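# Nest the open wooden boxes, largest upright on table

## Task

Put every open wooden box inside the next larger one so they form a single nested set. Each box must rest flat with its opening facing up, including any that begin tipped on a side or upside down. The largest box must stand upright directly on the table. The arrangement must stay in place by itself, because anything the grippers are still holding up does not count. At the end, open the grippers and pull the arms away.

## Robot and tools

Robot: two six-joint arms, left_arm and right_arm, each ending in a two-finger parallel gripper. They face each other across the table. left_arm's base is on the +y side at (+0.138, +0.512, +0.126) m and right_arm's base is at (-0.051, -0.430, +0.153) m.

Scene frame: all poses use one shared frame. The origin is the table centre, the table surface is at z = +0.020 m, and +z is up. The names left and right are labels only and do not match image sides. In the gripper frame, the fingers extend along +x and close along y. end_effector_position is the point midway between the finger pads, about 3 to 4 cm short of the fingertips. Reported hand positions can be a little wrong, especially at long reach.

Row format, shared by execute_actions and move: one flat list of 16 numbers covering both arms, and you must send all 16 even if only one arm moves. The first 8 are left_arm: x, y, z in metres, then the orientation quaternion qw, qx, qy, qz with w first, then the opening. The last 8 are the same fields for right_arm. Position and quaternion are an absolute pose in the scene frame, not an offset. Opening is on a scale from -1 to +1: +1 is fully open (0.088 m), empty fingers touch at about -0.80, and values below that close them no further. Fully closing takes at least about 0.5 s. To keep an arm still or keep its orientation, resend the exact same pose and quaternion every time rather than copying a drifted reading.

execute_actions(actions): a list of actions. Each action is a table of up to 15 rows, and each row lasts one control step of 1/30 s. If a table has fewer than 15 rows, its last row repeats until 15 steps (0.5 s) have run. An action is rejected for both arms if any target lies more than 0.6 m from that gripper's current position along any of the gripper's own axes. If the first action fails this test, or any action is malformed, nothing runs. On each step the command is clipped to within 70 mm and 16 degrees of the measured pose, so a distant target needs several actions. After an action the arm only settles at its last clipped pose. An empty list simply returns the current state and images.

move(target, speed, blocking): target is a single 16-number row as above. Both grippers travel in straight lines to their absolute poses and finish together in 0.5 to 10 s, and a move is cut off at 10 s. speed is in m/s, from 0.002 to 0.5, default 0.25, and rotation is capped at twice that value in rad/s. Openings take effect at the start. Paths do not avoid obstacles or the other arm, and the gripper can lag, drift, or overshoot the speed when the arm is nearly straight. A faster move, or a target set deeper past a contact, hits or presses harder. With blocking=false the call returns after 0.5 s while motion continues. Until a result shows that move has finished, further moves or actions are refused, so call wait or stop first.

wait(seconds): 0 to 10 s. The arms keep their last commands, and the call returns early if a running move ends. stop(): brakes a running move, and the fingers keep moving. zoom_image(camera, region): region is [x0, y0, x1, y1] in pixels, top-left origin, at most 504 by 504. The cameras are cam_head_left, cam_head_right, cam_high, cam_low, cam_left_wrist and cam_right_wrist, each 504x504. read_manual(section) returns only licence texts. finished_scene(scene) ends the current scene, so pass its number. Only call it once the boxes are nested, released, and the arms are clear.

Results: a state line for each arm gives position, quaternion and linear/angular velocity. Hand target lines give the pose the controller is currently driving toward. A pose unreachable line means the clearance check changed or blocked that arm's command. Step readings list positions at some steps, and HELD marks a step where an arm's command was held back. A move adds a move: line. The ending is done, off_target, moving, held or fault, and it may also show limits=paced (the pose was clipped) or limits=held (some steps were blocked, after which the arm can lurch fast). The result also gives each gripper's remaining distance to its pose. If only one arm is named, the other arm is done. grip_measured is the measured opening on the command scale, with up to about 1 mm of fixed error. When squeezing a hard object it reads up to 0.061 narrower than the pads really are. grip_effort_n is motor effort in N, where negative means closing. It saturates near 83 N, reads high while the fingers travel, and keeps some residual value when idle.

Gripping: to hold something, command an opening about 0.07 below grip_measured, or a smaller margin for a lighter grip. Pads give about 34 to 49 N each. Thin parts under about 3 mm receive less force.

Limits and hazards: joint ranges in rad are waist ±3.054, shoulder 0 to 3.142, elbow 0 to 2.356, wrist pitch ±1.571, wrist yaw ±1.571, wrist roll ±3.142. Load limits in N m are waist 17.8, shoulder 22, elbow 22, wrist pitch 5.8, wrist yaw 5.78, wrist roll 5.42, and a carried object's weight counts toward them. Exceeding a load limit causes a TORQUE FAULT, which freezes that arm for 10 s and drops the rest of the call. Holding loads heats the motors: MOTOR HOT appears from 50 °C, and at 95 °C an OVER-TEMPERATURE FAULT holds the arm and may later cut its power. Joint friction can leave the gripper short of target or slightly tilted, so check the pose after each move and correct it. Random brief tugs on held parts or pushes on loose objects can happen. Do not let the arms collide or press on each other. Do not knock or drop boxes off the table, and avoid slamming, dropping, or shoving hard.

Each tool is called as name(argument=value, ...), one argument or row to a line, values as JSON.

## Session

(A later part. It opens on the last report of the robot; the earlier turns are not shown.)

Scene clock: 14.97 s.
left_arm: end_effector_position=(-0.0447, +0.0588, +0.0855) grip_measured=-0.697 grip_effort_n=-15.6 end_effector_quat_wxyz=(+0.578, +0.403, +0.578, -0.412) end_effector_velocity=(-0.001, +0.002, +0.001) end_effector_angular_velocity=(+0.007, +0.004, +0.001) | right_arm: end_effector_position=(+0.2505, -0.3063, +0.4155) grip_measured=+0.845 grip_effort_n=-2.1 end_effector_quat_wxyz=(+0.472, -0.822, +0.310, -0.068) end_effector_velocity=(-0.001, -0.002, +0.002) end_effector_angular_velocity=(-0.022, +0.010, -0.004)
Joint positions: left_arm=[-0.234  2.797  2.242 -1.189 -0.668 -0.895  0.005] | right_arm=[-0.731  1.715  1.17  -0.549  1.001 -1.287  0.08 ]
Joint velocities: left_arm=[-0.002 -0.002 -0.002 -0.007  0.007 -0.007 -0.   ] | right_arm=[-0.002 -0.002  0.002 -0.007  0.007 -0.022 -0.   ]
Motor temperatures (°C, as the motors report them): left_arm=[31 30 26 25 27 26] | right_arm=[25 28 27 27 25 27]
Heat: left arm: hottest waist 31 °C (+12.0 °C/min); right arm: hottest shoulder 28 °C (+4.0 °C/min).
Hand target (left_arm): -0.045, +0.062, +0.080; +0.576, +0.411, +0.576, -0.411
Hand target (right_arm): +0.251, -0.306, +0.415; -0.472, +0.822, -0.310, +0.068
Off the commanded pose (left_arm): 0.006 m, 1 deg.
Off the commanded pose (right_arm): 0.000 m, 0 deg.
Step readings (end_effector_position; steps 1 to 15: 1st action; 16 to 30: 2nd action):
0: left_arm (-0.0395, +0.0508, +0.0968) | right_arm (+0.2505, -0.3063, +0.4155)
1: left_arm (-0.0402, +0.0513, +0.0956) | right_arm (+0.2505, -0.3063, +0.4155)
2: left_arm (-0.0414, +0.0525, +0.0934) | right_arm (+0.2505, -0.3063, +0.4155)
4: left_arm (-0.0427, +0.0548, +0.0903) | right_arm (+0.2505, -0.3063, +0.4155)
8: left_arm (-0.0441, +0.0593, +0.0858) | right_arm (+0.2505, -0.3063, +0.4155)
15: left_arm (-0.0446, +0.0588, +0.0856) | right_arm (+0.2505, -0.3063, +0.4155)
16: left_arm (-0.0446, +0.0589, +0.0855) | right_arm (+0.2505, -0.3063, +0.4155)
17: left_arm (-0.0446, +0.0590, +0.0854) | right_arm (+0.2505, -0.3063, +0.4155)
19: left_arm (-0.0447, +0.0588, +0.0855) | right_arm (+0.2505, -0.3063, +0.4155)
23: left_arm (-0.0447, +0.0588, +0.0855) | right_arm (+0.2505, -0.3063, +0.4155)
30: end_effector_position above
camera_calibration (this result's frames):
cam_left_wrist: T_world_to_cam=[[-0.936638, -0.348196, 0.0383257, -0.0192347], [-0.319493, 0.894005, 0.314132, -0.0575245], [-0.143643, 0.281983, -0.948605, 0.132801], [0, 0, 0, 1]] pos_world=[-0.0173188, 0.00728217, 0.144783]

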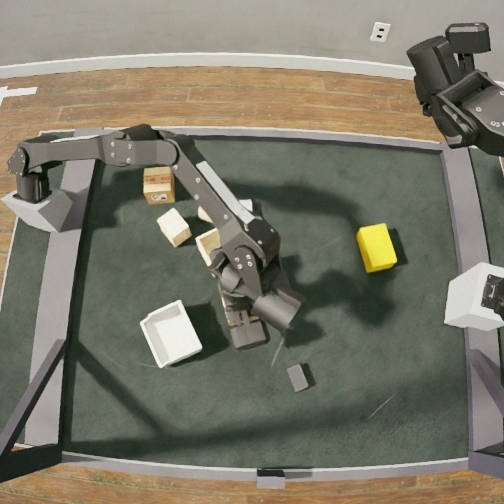

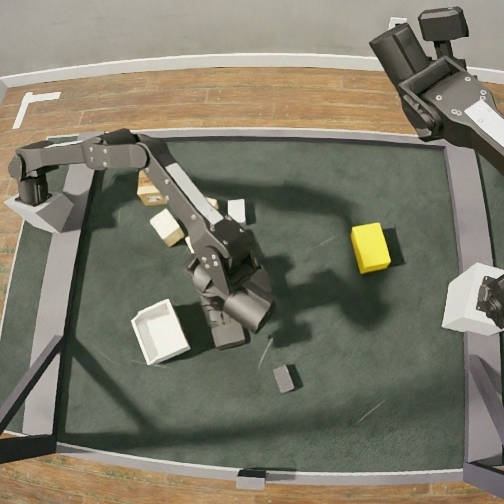

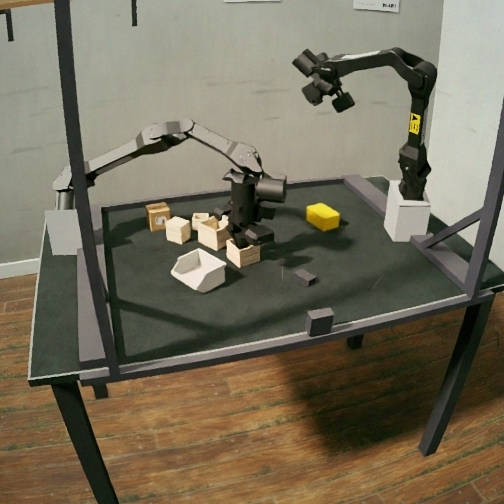

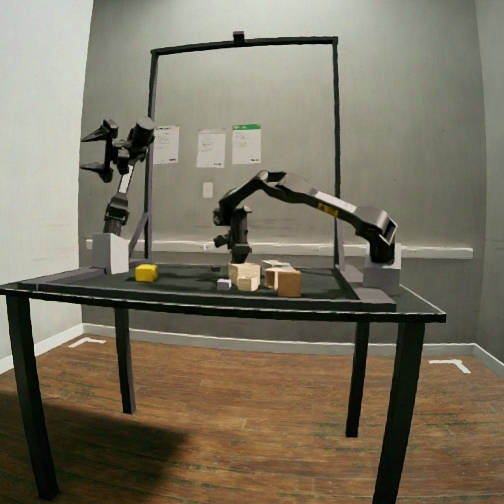

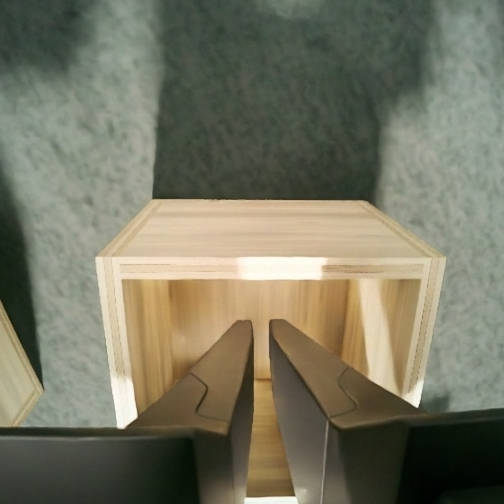

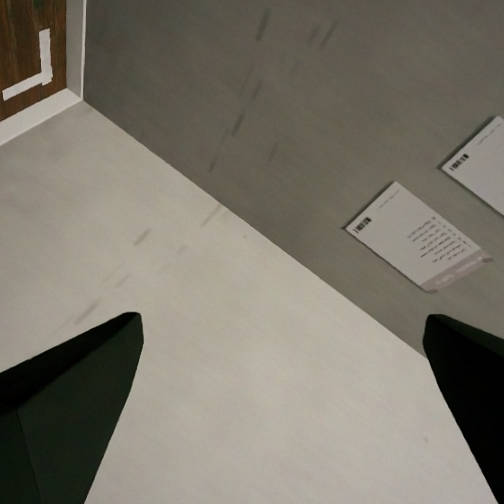

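execute_actions(
  actions=[
    [[-0.045,0.062,0.080,0.5757,0.4106,0.5757,-0.4106,-0.4, 0.2505,-0.3063,0.4155,0.472,-0.822,0.310,-0.068,0.845]],
  ],
)

Scene clock: 15.53 s.
left_arm: end_effector_position=(-0.0447, +0.0588, +0.0855) grip_measured=-0.405 grip_effort_n=15.6 end_effector_quat_wxyz=(+0.578, +0.403, +0.578, -0.412) end_effector_velocity=(+0.002, -0.001, +0.005) end_effector_angular_velocity=(-0.014, -0.018, +0.000) | right_arm: end_effector_position=(+0.2505, -0.3063, +0.4155) grip_measured=+0.845 grip_effort_n=-2.1 end_effector_quat_wxyz=(+0.472, -0.822, +0.310, -0.068) end_effector_velocity=(-0.002, -0.003, -0.004) end_effector_angular_velocity=(-0.027, +0.038, -0.000)
Joint positions: left_arm=[-0.234  2.797  2.242 -1.189 -0.668 -0.895  0.019] | right_arm=[-0.731  1.715  1.17  -0.549  1.001 -1.287  0.08 ]
Joint velocities: left_arm=[-0.007 -0.007 -0.002 -0.007 -0.022 -0.007  0.001] | right_arm=[-0.002 -0.002 -0.007 -0.022 -0.007 -0.022 -0.   ]
Motor temperatures (°C, as the motors report them): left_arm=[31 31 26 25 27 26] | right_arm=[25 28 27 27 25 27]
Heat: left arm: hottest waist 31 °C (+11.6 °C/min); right arm: hottest shoulder 28 °C (+3.9 °C/min).
Hand target (left_arm): -0.045, +0.062, +0.080; +0.576, +0.411, +0.576, -0.411
Hand target (right_arm): +0.251, -0.306, +0.415; -0.472, +0.822, -0.310, +0.068
Off the commanded pose (left_arm): 0.006 m, 1 deg.
Off the commanded pose (right_arm): 0.000 m, 0 deg.
Step readings (end_effector_position):
0: left_arm (-0.0447, +0.0588, +0.0855) | right_arm (+0.2505, -0.3063, +0.4155)
1: left_arm (-0.0447, +0.0588, +0.0855) | right_arm (+0.2505, -0.3063, +0.4155)
2: left_arm (-0.0447, +0.0588, +0.0855) | right_arm (+0.2505, -0.3063, +0.4155)
4: left_arm (-0.0447, +0.0588, +0.0855) | right_arm (+0.2505, -0.3063, +0.4155)
8: left_arm (-0.0447, +0.0588, +0.0855) | right_arm (+0.2505, -0.3063, +0.4155)
15: end_effector_position above
camera_calibration (this result's frames):
cam_left_wrist: T_world_to_cam=[[-0.936638, -0.348196, 0.0383257, -0.0192347], [-0.319493, 0.894005, 0.314132, -0.0575245], [-0.143643, 0.281983, -0.948605, 0.132801], [0, 0, 0, 1]] pos_world=[-0.0173188, 0.00728217, 0.144783]

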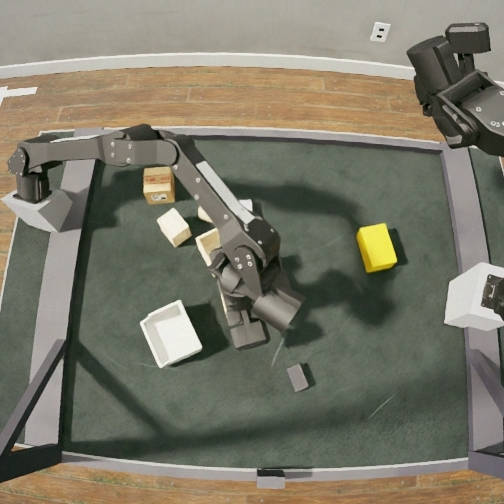

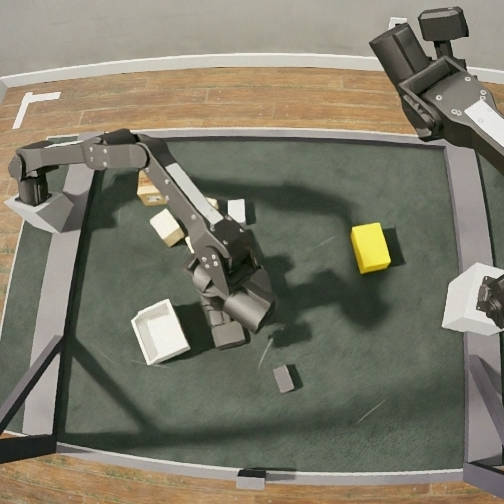

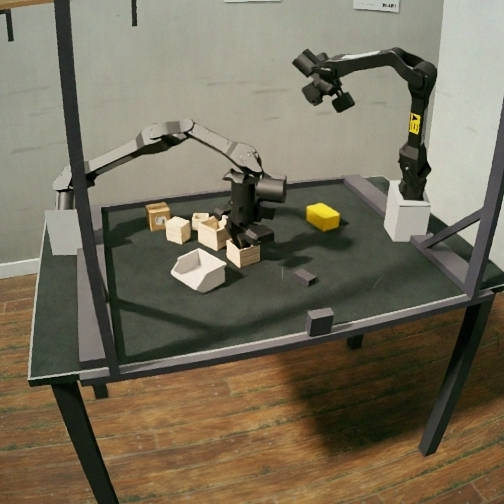

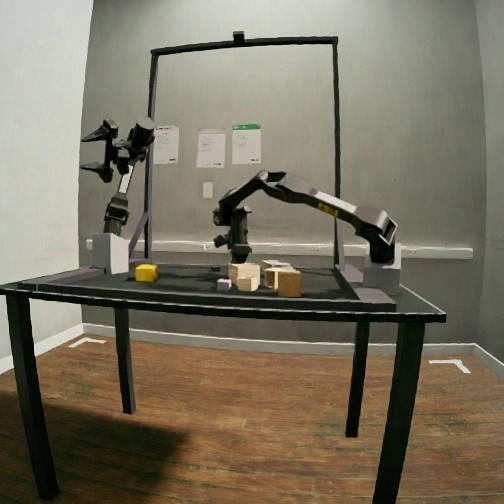

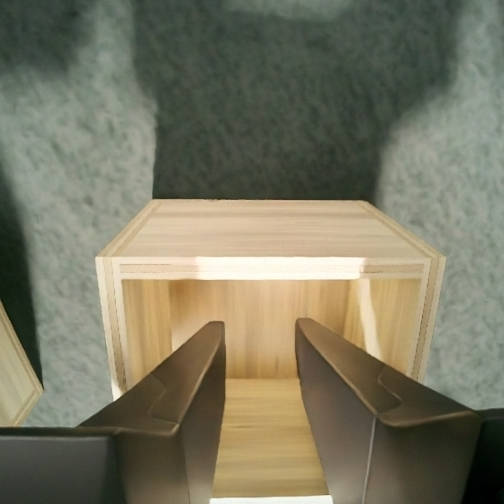

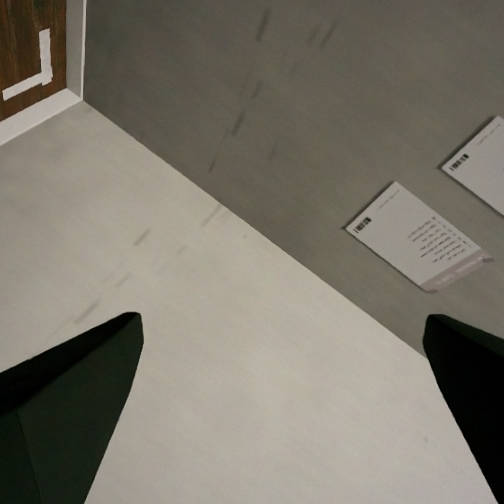

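execute_actions(
  actions=[
    [[-0.045,0.062,0.080,0.5757,0.4106,0.5757,-0.4106,-0.15, 0.2505,-0.3063,0.4155,0.472,-0.822,0.310,-0.068,0.845]],
  ],
)

Scene clock: 16.17 s.
left_arm: end_effector_position=(-0.0447, +0.0588, +0.0855) grip_measured=-0.190 grip_effort_n=83.0 end_effector_quat_wxyz=(+0.578, +0.403, +0.578, -0.412) end_effector_velocity=(+0.003, +0.003, +0.001) end_effector_angular_velocity=(+0.009, -0.015, -0.008) | right_arm: end_effector_position=(+0.2505, -0.3063, +0.4155) grip_measured=+0.845 grip_effort_n=-2.1 end_effector_quat_wxyz=(+0.472, -0.822, +0.310, -0.068) end_effector_velocity=(-0.002, -0.000, -0.002) end_effector_angular_velocity=(-0.007, +0.014, +0.006)
Joint positions: left_arm=[-0.234  2.797  2.242 -1.189 -0.668 -0.895  0.03 ] | right_arm=[-0.731  1.715  1.17  -0.549  1.001 -1.287  0.08 ]
Joint velocities: left_arm=[-0.002 -0.002 -0.002 -0.022 -0.007 -0.007 -0.   ] | right_arm=[ 0.002 -0.007 -0.007 -0.007 -0.007 -0.007  0.   ]
Motor temperatures (°C, as the motors report them): left_arm=[31 31 26 25 27 26] | right_arm=[25 28 27 27 25 27]
Heat: left arm: hottest waist 31 °C (+11.1 °C/min); right arm: hottest shoulder 28 °C (+3.7 °C/min).
Hand target (left_arm): -0.045, +0.062, +0.080; +0.576, +0.411, +0.576, -0.411
Hand target (right_arm): +0.251, -0.306, +0.415; -0.472, +0.822, -0.310, +0.068
Off the commanded pose (left_arm): 0.006 m, 1 deg.
Off the commanded pose (right_arm): 0.000 m, 0 deg.
Step readings (end_effector_position):
0: left_arm (-0.0447, +0.0588, +0.0855) | right_arm (+0.2505, -0.3063, +0.4155)
1: left_arm (-0.0447, +0.0588, +0.0855) | right_arm (+0.2505, -0.3063, +0.4155)
2: left_arm (-0.0447, +0.0588, +0.0855) | right_arm (+0.2505, -0.3063, +0.4155)
4: left_arm (-0.0447, +0.0588, +0.0855) | right_arm (+0.2505, -0.3063, +0.4155)
8: left_arm (-0.0447, +0.0588, +0.0855) | right_arm (+0.2505, -0.3063, +0.4155)
15: end_effector_position above
camera_calibration (this result's frames):
cam_left_wrist: T_world_to_cam=[[-0.936638, -0.348196, 0.0383257, -0.0192347], [-0.319493, 0.894005, 0.314132, -0.0575245], [-0.143643, 0.281983, -0.948605, 0.132801], [0, 0, 0, 1]] pos_world=[-0.0173188, 0.00728217, 0.144783]

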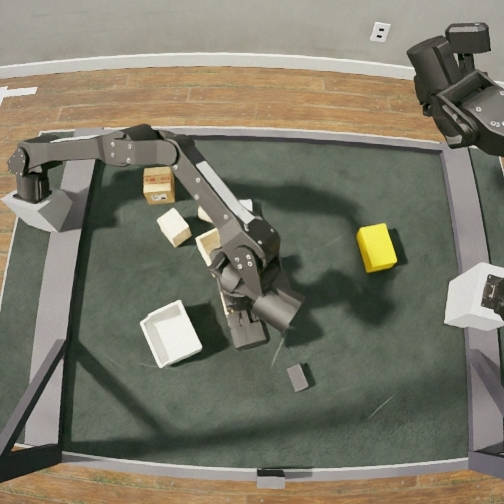

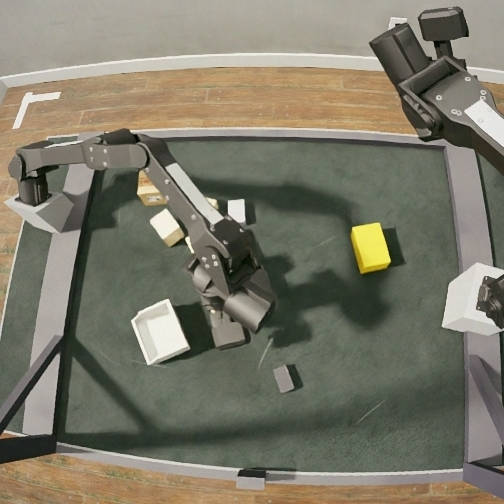

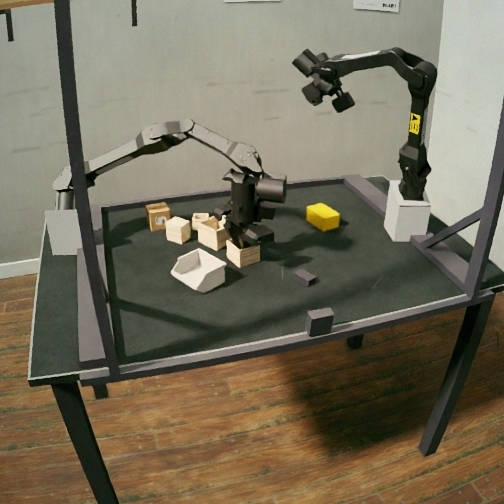

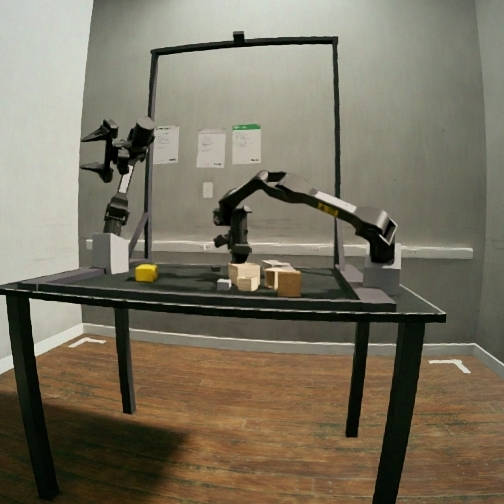

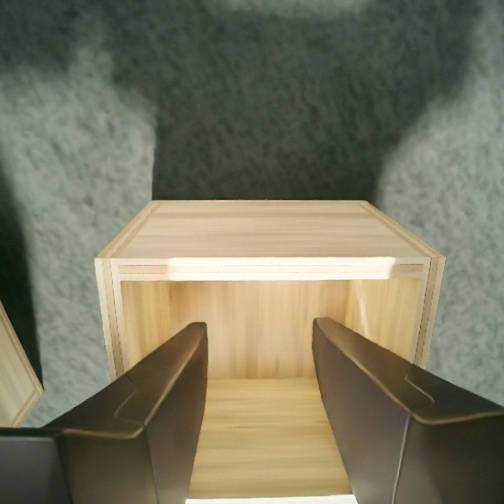

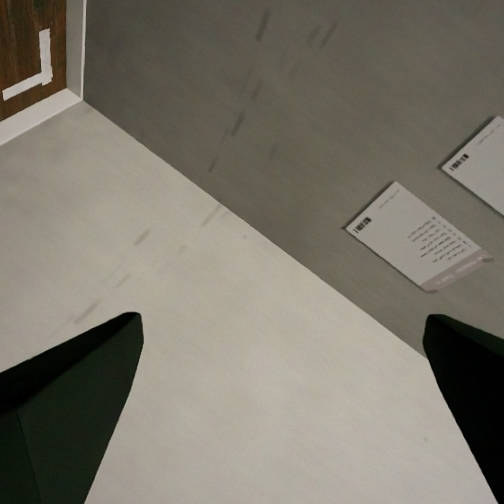

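execute_actions(
  actions=[
    [[-0.045,0.062,0.080,0.5757,0.4106,0.5757,-0.4106,-0.16, 0.2505,-0.3063,0.4155,0.472,-0.822,0.310,-0.068,0.845]],
    [[-0.044,0.062,0.085,0.5757,0.4106,0.5757,-0.4106,-0.16, 0.2505,-0.3063,0.4155,0.472,-0.822,0.310,-0.068,0.845],[-0.044,0.062,0.088,0.5757,0.4106,0.5757,-0.4106,-0.16, 0.2505,-0.3063,0.4155,0.472,-0.822,0.310,-0.068,0.845],[-0.043,0.062,0.091,0.5757,0.4106,0.5757,-0.4106,-0.16, 0.2505,-0.3063,0.4155,0.472,-0.822,0.310,-0.068,0.845],[-0.043,0.062,0.094,0.5757,0.4106,0.5757,-0.4106,-0.16, 0.2505,-0.3063,0.4155,0.472,-0.822,0.310,-0.068,0.845],[-0.042,0.062,0.097,0.5757,0.4106,0.5757,-0.4106,-0.16, 0.2505,-0.3063,0.4155,0.472,-0.822,0.310,-0.068,0.845],[-0.042,0.063,0.100,0.5757,0.4106,0.5757,-0.4106,-0.16, 0.2505,-0.3063,0.4155,0.472,-0.822,0.310,-0.068,0.845],[-0.041,0.063,0.103,0.5757,0.4106,0.5757,-0.4106,-0.16, 0.2505,-0.3063,0.4155,0.472,-0.822,0.310,-0.068,0.845],[-0.041,0.064,0.106,0.5757,0.4106,0.5757,-0.4106,-0.16, 0.2505,-0.3063,0.4155,0.472,-0.822,0.310,-0.068,0.845],[-0.040,0.064,0.109,0.5757,0.4106,0.5757,-0.4106,-0.16, 0.2505,-0.3063,0.4155,0.472,-0.822,0.310,-0.068,0.845],[-0.040,0.065,0.112,0.5757,0.4106,0.5757,-0.4106,-0.16, 0.2505,-0.3063,0.4155,0.472,-0.822,0.310,-0.068,0.845]],
  ],
)

Scene clock: 17.40 s.
left_arm: end_effector_position=(-0.0446, +0.0711, +0.1016) grip_measured=-0.190 grip_effort_n=83.0 end_effector_quat_wxyz=(+0.571, +0.424, +0.570, -0.410) end_effector_velocity=(+0.006, -0.012, +0.045) end_effector_angular_velocity=(-0.067, +0.025, +0.039) | right_arm: end_effector_position=(+0.2505, -0.3063, +0.4155) grip_measured=+0.845 grip_effort_n=-2.1 end_effector_quat_wxyz=(+0.472, -0.822, +0.310, -0.068) end_effector_velocity=(-0.001, -0.004, -0.001) end_effector_angular_velocity=(+0.003, +0.013, -0.008)
Joint positions: left_arm=[-0.265  2.785  2.253 -1.277 -0.664 -0.926  0.03 ] | right_arm=[-0.731  1.715  1.17  -0.549  1.001 -1.287  0.08 ]
Joint velocities: left_arm=[-0.042 -0.066  0.042 -0.051 -0.007 -0.037 -0.   ] | right_arm=[-0.007 -0.002  0.002 -0.022 -0.007  0.007 -0.   ]
Motor temperatures (°C, as the motors report them): left_arm=[32 31 26 25 27 26] | right_arm=[25 29 27 27 25 27]
Heat: left arm: hottest waist 32 °C (+13.8 °C/min); right arm: hottest shoulder 29 °C (+6.9 °C/min).
Hand target (left_arm): -0.040, +0.065, +0.112; +0.576, +0.410, +0.576, -0.411
Hand target (right_arm): +0.251, -0.306, +0.415; -0.472, +0.822, -0.310, +0.068
Off the commanded pose (left_arm): 0.013 m, 2 deg.
Off the commanded pose (right_arm): 0.000 m, 0 deg.
Step readings (end_effector_position; steps 1 to 15: 1st action; 16 to 30: 2nd action):
0: left_arm (-0.0447, +0.0588, +0.0855) | right_arm (+0.2505, -0.3063, +0.4155)
1: left_arm (-0.0447, +0.0588, +0.0855) | right_arm (+0.2505, -0.3063, +0.4155)
2: left_arm (-0.0447, +0.0588, +0.0855) | right_arm (+0.2505, -0.3063, +0.4155)
4: left_arm (-0.0447, +0.0588, +0.0855) | right_arm (+0.2505, -0.3063, +0.4155)
8: left_arm (-0.0447, +0.0588, +0.0855) | right_arm (+0.2505, -0.3063, +0.4155)
15: left_arm (-0.0447, +0.0588, +0.0855) | right_arm (+0.2505, -0.3063, +0.4155)
16: left_arm (-0.0447, +0.0588, +0.0855) | right_arm (+0.2505, -0.3063, +0.4155)
17: left_arm (-0.0445, +0.0591, +0.0854) | right_arm (+0.2505, -0.3063, +0.4155)
19: left_arm (-0.0432, +0.0617, +0.0857) | right_arm (+0.2505, -0.3063, +0.4155)
23: left_arm (-0.0427, +0.0670, +0.0888) | right_arm (+0.2505, -0.3063, +0.4155)
30: end_effector_position above
camera_calibration (this result's frames):
cam_left_wrist: T_world_to_cam=[[-0.948382, -0.316931, 0.0112425, -0.0154687], [-0.295523, 0.89607, 0.331248, -0.0743883], [-0.115057, 0.310827, -0.943477, 0.143338], [0, 0, 0, 1]] pos_world=[-0.0201616, 0.0172013, 0.160051]

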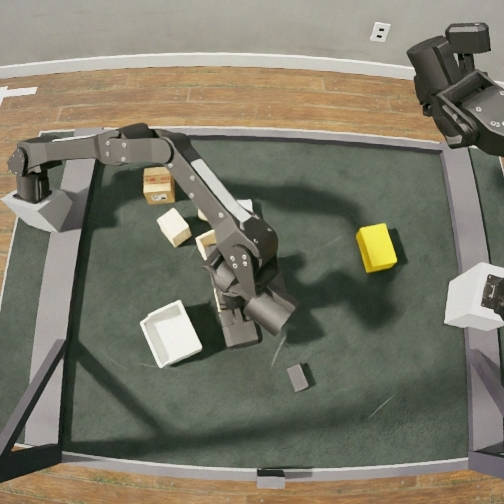

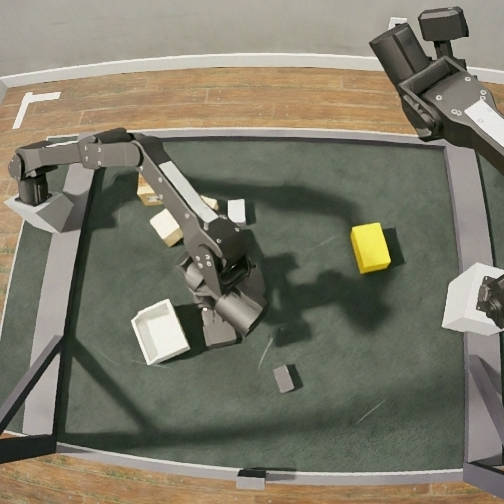

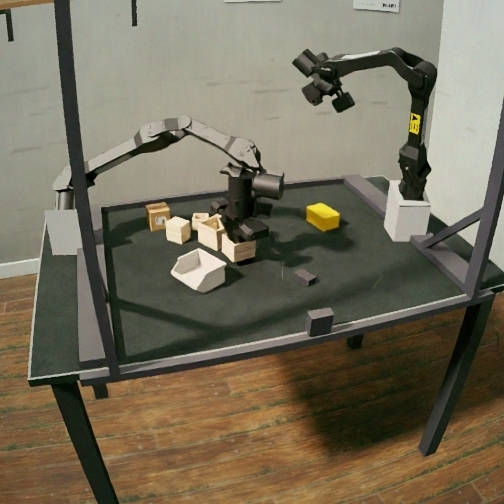

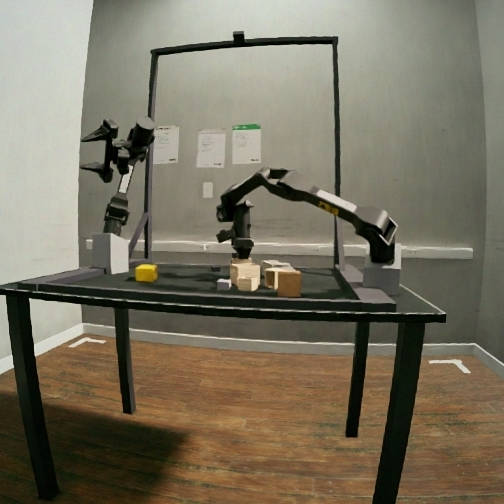

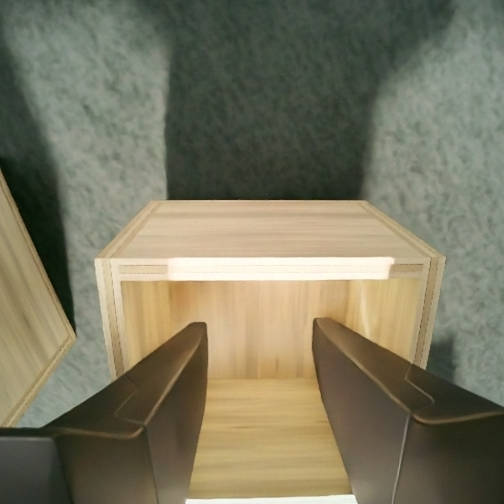

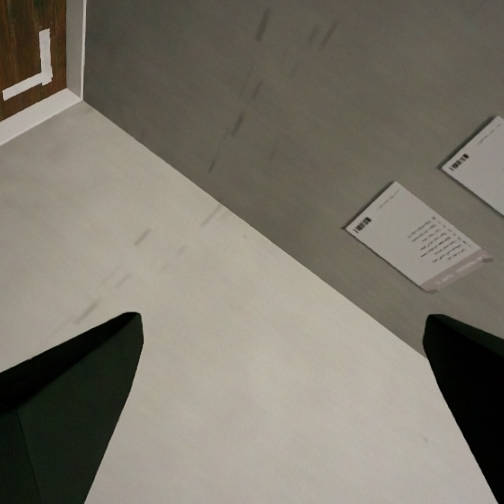

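move(
  target=[-0.035,0.072,0.165,0.5757,0.4106,0.5757,-0.4106,-0.16, 0.2505,-0.3063,0.4155,0.472,-0.822,0.310,-0.068,0.845],
  speed=0.12,
)

move(
  target=[0.065,0.105,0.165,0.6217,0.3369,0.6217,-0.3369,-0.16, 0.2505,-0.3063,0.4155,0.472,-0.822,0.310,-0.068,0.845],
  speed=0.15,
)

Scene clock: 18.63 s.
left_arm: end_effector_position=(-0.0372, +0.0753, +0.1588) grip_measured=-0.190 grip_effort_n=83.0 end_effector_quat_wxyz=(+0.574, +0.416, +0.572, -0.414) end_effector_velocity=(+0.001, +0.001, +0.001) end_effector_angular_velocity=(-0.002, -0.009, +0.001) | right_arm: end_effector_position=(+0.2505, -0.3063, +0.4155) grip_measured=+0.845 grip_effort_n=-2.1 end_effector_quat_wxyz=(+0.472, -0.822, +0.310, -0.068) end_effector_velocity=(-0.003, -0.004, -0.003) end_effector_angular_velocity=(-0.023, +0.022, -0.012)
Joint positions: left_arm=[-0.331  2.734  2.346 -1.449 -0.65  -1.001  0.03 ] | right_arm=[-0.731  1.715  1.17  -0.549  1.001 -1.287  0.08 ]
Joint velocities: left_arm=[-0.002 -0.002 -0.002 -0.007 -0.007 -0.007 -0.   ] | right_arm=[-0.002 -0.002 -0.007 -0.022  0.007 -0.007 -0.   ]
Motor temperatures (°C, as the motors report them): left_arm=[32 32 26 25 27 26] | right_arm=[25 29 28 28 25 27]
Heat: left arm: hottest waist 32 °C (+12.9 °C/min); right arm: hottest shoulder 29 °C (+6.4 °C/min).
Hand target (left_arm): -0.035, +0.072, +0.165; +0.576, +0.407, +0.575, -0.414
Hand target (right_arm): +0.251, -0.306, +0.415; -0.472, +0.822, -0.310, +0.068
Off the commanded pose (left_arm): 0.007 m, 1 deg.
Off the commanded pose (right_arm): 0.000 m, 0 deg.
joint sent to its limit (left arm) — the command would take joint 3 (elbow) past its upper limit, so that joint was sent only as far as its limit.
move: done
camera_calibration (this result's frames):
cam_left_wrist: T_world_to_cam=[[-0.945658, -0.324253, 0.024297, -0.0091714], [-0.299846, 0.898502, 0.320603, -0.0935816], [-0.125787, 0.295896, -0.946902, 0.198155], [0, 0, 0, 1]] pos_world=[-0.0118077, 0.0224763, 0.217859]

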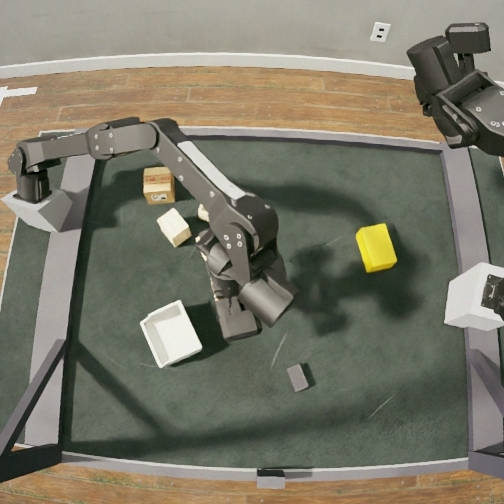

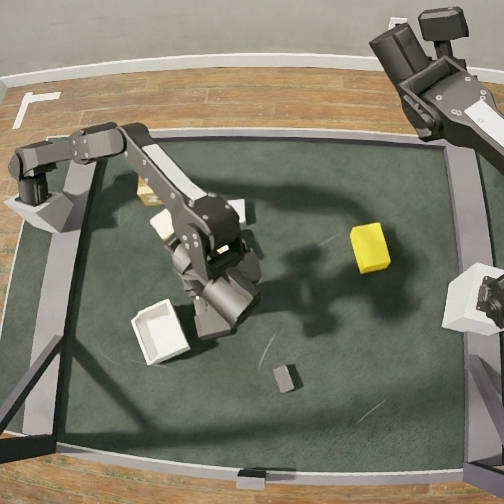

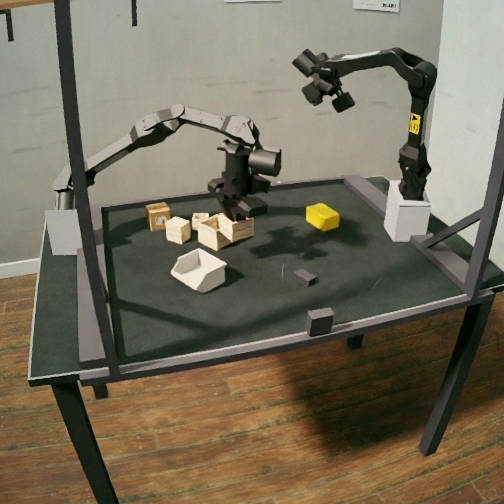

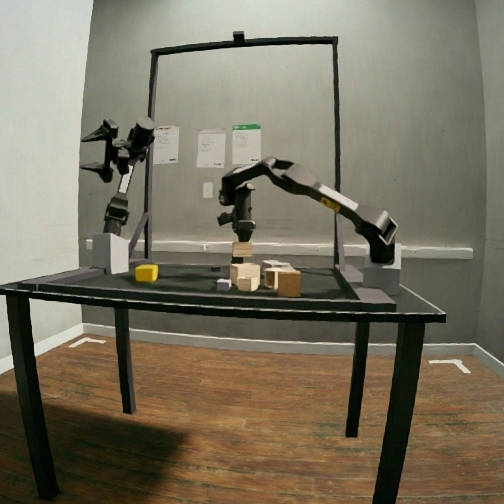

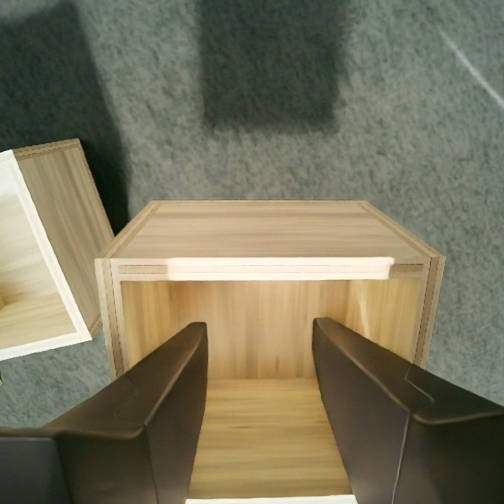

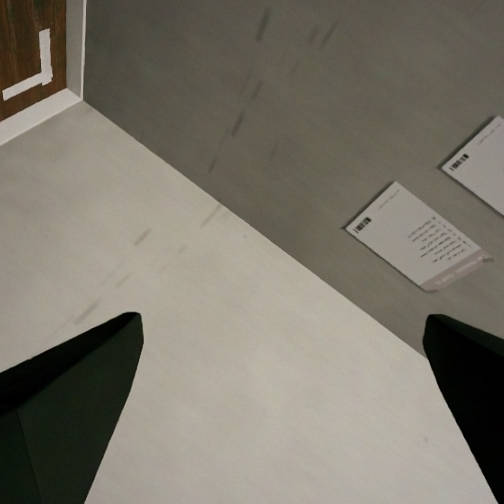

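Scene clock: 19.90 s.
left_arm: end_effector_position=(+0.0613, +0.1054, +0.1632) grip_measured=-0.190 grip_effort_n=83.0 end_effector_quat_wxyz=(+0.619, +0.341, +0.621, -0.339) end_effector_velocity=(+0.001, +0.009, -0.008) end_effector_angular_velocity=(+0.019, -0.020, -0.025) | right_arm: end_effector_position=(+0.2505, -0.3063, +0.4155) grip_measured=+0.845 grip_effort_n=-2.1 end_effector_quat_wxyz=(+0.472, -0.822, +0.310, -0.068) end_effector_velocity=(-0.000, +0.000, -0.003) end_effector_angular_velocity=(+0.003, +0.022, +0.011)
Joint positions: left_arm=[-0.227  2.292  1.771 -1.238 -0.668 -1.124  0.03 ] | right_arm=[-0.731  1.715  1.17  -0.549  1.001 -1.287  0.08 ]
Joint velocities: left_arm=[ 0.002 -0.002 -0.042  0.007 -0.007  0.007 -0.   ] | right_arm=[-0.002 -0.002 -0.002 -0.007 -0.022 -0.007 -0.   ]
Motor temperatures (°C, as the motors report them): left_arm=[32 32 26 25 27 26] | right_arm=[25 29 28 28 25 27]
Heat: left arm: hottest waist 32 °C (+12.1 °C/min); right arm: hottest shoulder 29 °C (+6.0 °C/min).
Hand target (left_arm): +0.065, +0.106, +0.165; +0.622, +0.337, +0.622, -0.337
Hand target (right_arm): +0.251, -0.306, +0.415; -0.472, +0.822, -0.310, +0.068
Off the commanded pose (left_arm): 0.004 m, 1 deg.
Off the commanded pose (right_arm): 0.000 m, 0 deg.
move: done
camera_calibration (this result's frames):
cam_left_wrist: T_world_to_cam=[[-0.835706, -0.548596, 0.025282, 0.110436], [-0.512154, 0.795155, 0.324694, -0.0692387], [-0.198229, 0.2584, -0.945481, 0.213923], [0, 0, 0, 1]] pos_world=[0.0992371, 0.0603628, 0.221949]

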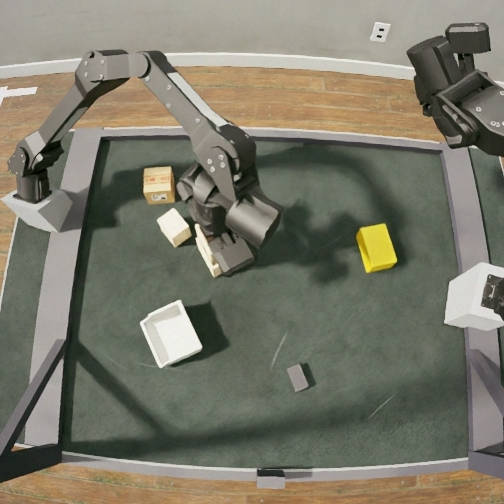

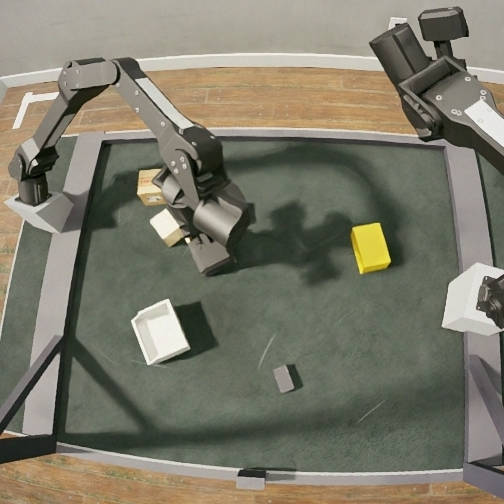

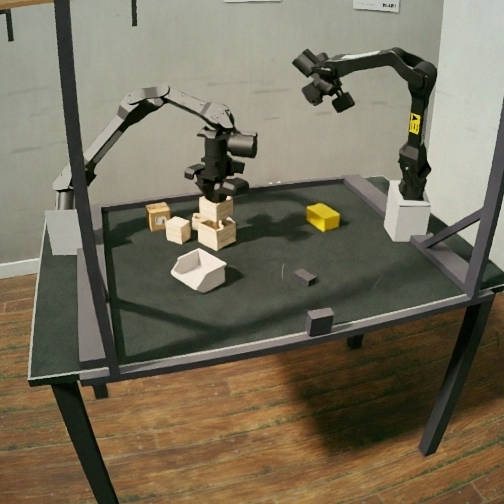

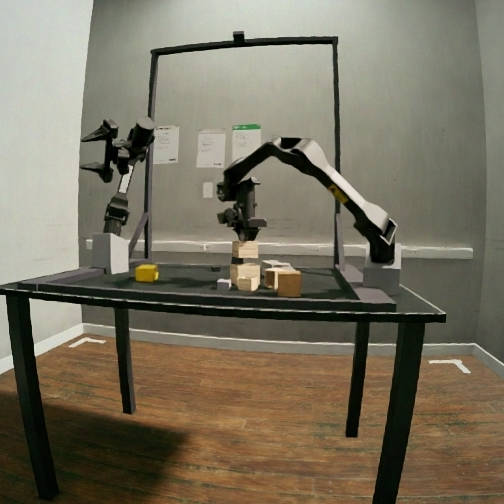

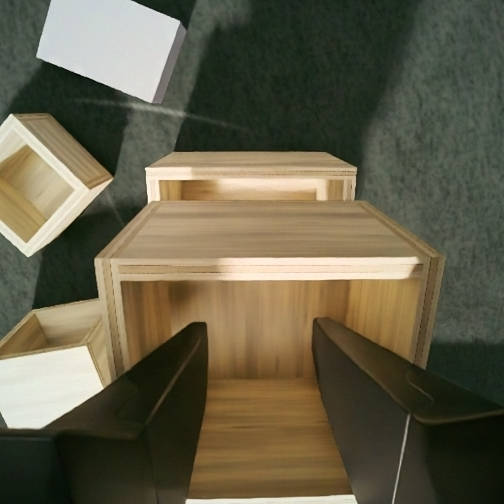

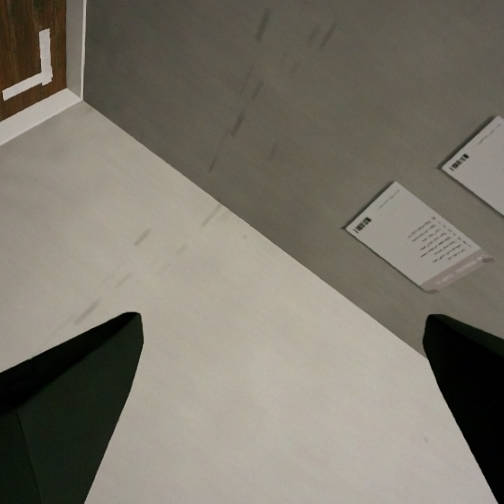

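zoom_image(
  camera="cam_left_wrist",
  region=[130, 130, 390, 290],
)

zoom_image(
  camera="cam_low",
  region=[200, 220, 300, 300],
)

zoom_image(
  camera="cam_high",
  region=[160, 170, 270, 270],
)

Region (130, 130, 390, 290) of cam_left_wrist's 504x504 image, scaled by 1.938, with more detail than that image has; it fills the top 310 rows of this view, and the rest is white.

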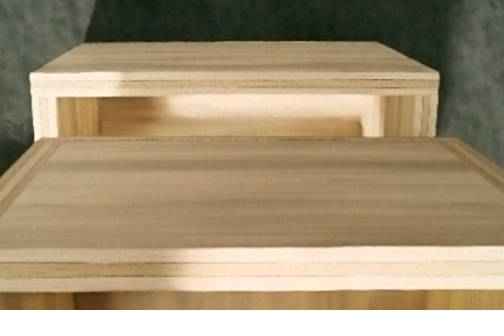

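Region (200, 220, 300, 300) of cam_low's 504x504 image, scaled by 5.040, with more detail than that image has; it fills the top 403 rows of this view, and the rest is white.

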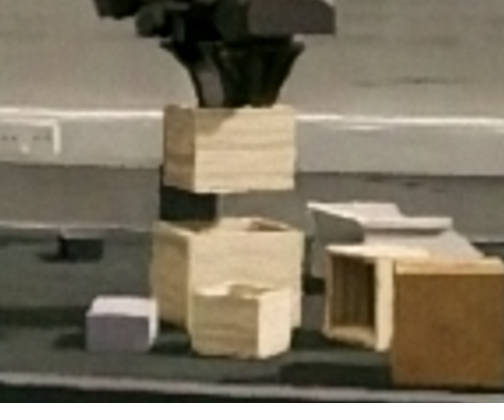

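Region (160, 170, 270, 270) of cam_high's 504x504 image, scaled by 4.582, with more detail than that image has; it fills the top 458 rows of this view, and the rest is white.

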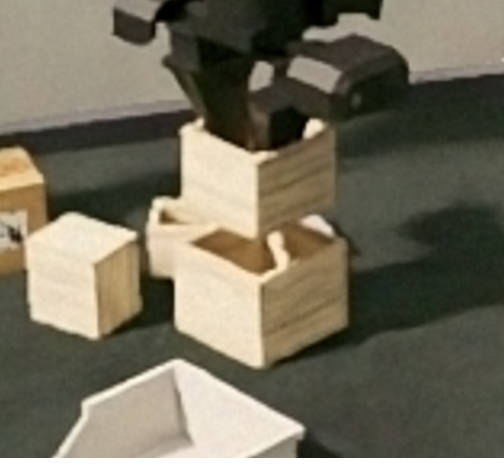

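execute_actions(
  actions=[
    [[0.066,0.105,0.160,0.6217,0.3369,0.6217,-0.3369,-0.16, 0.2505,-0.3063,0.4155,0.472,-0.822,0.310,-0.068,0.845],[0.066,0.105,0.157,0.6217,0.3369,0.6217,-0.3369,-0.16, 0.2505,-0.3063,0.4155,0.472,-0.822,0.310,-0.068,0.845],[0.067,0.105,0.154,0.6217,0.3369,0.6217,-0.3369,-0.16, 0.2505,-0.3063,0.4155,0.472,-0.822,0.310,-0.068,0.845],[0.067,0.105,0.151,0.6217,0.3369,0.6217,-0.3369,-0.16, 0.2505,-0.3063,0.4155,0.472,-0.822,0.310,-0.068,0.845],[0.067,0.105,0.149,0.6217,0.3369,0.6217,-0.3369,-0.16, 0.2505,-0.3063,0.4155,0.472,-0.822,0.310,-0.068,0.845]],
  ],
)

Scene clock: 23.93 s.
left_arm: end_effector_position=(+0.0640, +0.1044, +0.1476) grip_measured=-0.190 grip_effort_n=83.0 end_effector_quat_wxyz=(+0.621, +0.338, +0.623, -0.335) end_effector_velocity=(+0.004, -0.001, -0.001) end_effector_angular_velocity=(-0.018, -0.032, +0.018) | right_arm: end_effector_position=(+0.2505, -0.3063, +0.4155) grip_measured=+0.845 grip_effort_n=-2.1 end_effector_quat_wxyz=(+0.472, -0.822, +0.310, -0.068) end_effector_velocity=(+0.002, -0.000, -0.001) end_effector_angular_velocity=(+0.012, +0.010, +0.010)
Joint positions: left_arm=[-0.199  2.289  1.724 -1.172 -0.673 -1.1    0.03 ] | right_arm=[-0.731  1.715  1.17  -0.549  1.001 -1.287  0.08 ]
Joint velocities: left_arm=[-0.002 -0.002 -0.012  0.007 -0.037 -0.022 -0.   ] | right_arm=[-0.007 -0.002 -0.002  0.007 -0.022 -0.007 -0.   ]
Motor temperatures (°C, as the motors report them): left_arm=[33 33 26 25 27 26] | right_arm=[25 29 28 28 25 27]
Heat: left arm: hottest waist 33 °C (+12.5 °C/min); right arm: hottest shoulder 29 °C (+5.0 °C/min).
Hand target (left_arm): +0.067, +0.105, +0.149; +0.622, +0.337, +0.622, -0.337
Hand target (right_arm): +0.251, -0.306, +0.415; -0.472, +0.822, -0.310, +0.068
Off the commanded pose (left_arm): 0.003 m, 0 deg.
Off the commanded pose (right_arm): 0.000 m, 0 deg.
Step readings (end_effector_position):
0: left_arm (+0.0612, +0.1058, +0.1627) | right_arm (+0.2505, -0.3063, +0.4155)
1: left_arm (+0.0609, +0.1057, +0.1625) | right_arm (+0.2505, -0.3063, +0.4155)
2: left_arm (+0.0607, +0.1053, +0.1617) | right_arm (+0.2505, -0.3063, +0.4155)
4: left_arm (+0.0609, +0.1047, +0.1587) | right_arm (+0.2505, -0.3063, +0.4155)
8: left_arm (+0.0636, +0.1049, +0.1500) | right_arm (+0.2505, -0.3063, +0.4155)
15: end_effector_position above
camera_calibration (this result's frames):
cam_left_wrist: T_world_to_cam=[[-0.829067, -0.558543, 0.0260273, 0.112968], [-0.521418, 0.789094, 0.324736, -0.0607748], [-0.201917, 0.255657, -0.945447, 0.20054], [0, 0, 0, 1]] pos_world=[0.102462, 0.059785, 0.206396]

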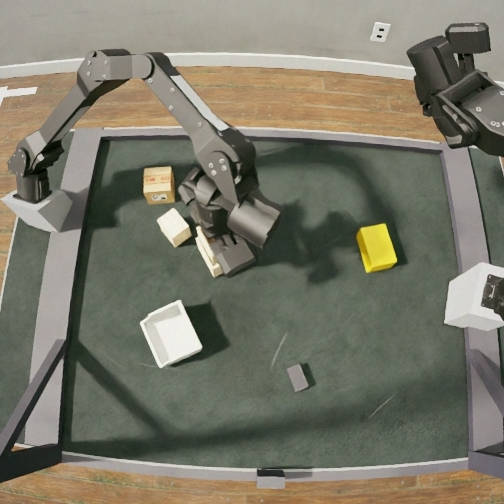

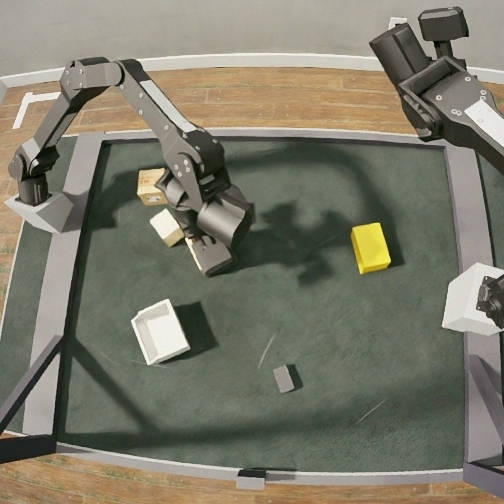

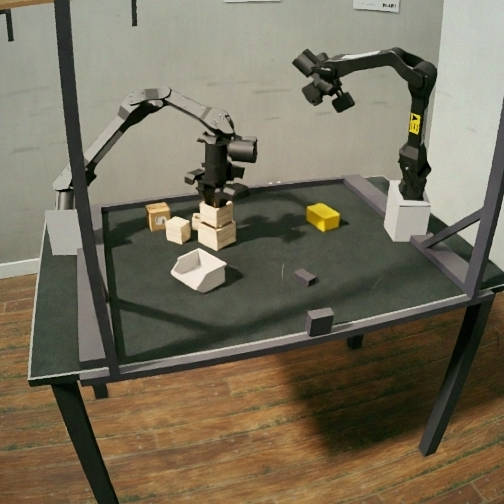

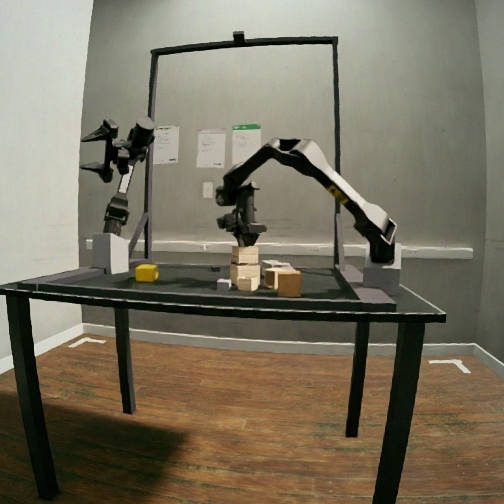

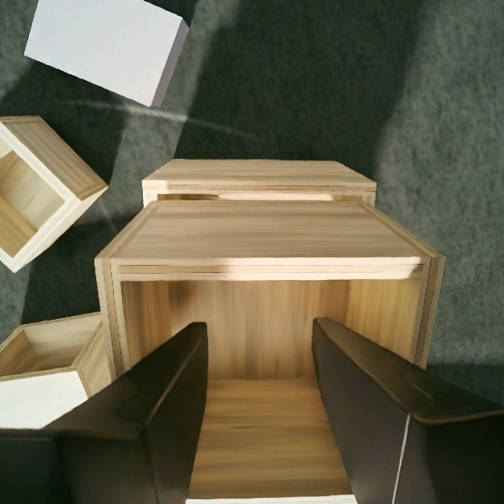

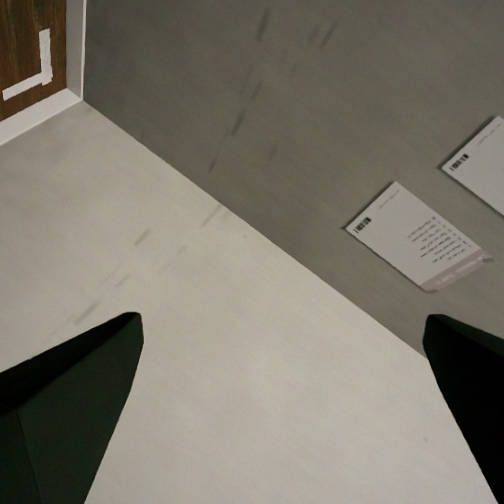

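zoom_image(
  camera="cam_left_wrist",
  region=[130, 150, 390, 230],
)

zoom_image(
  camera="cam_low",
  region=[210, 230, 280, 295],
)

Region (130, 150, 390, 230) of cam_left_wrist's 504x504 image, scaled by 1.938, with more detail than that image has; it fills the top 155 rows of this view, and the rest is white.

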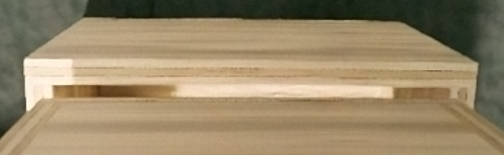

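Region (210, 230, 280, 295) of cam_low's 504x504 image, scaled by 7.200, with more detail than that image has; it fills the top 468 rows of this view, and the rest is white.

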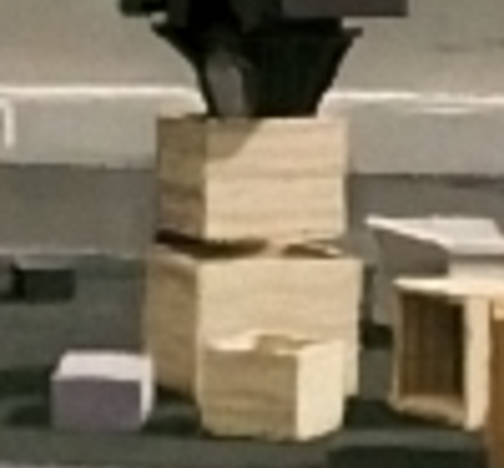

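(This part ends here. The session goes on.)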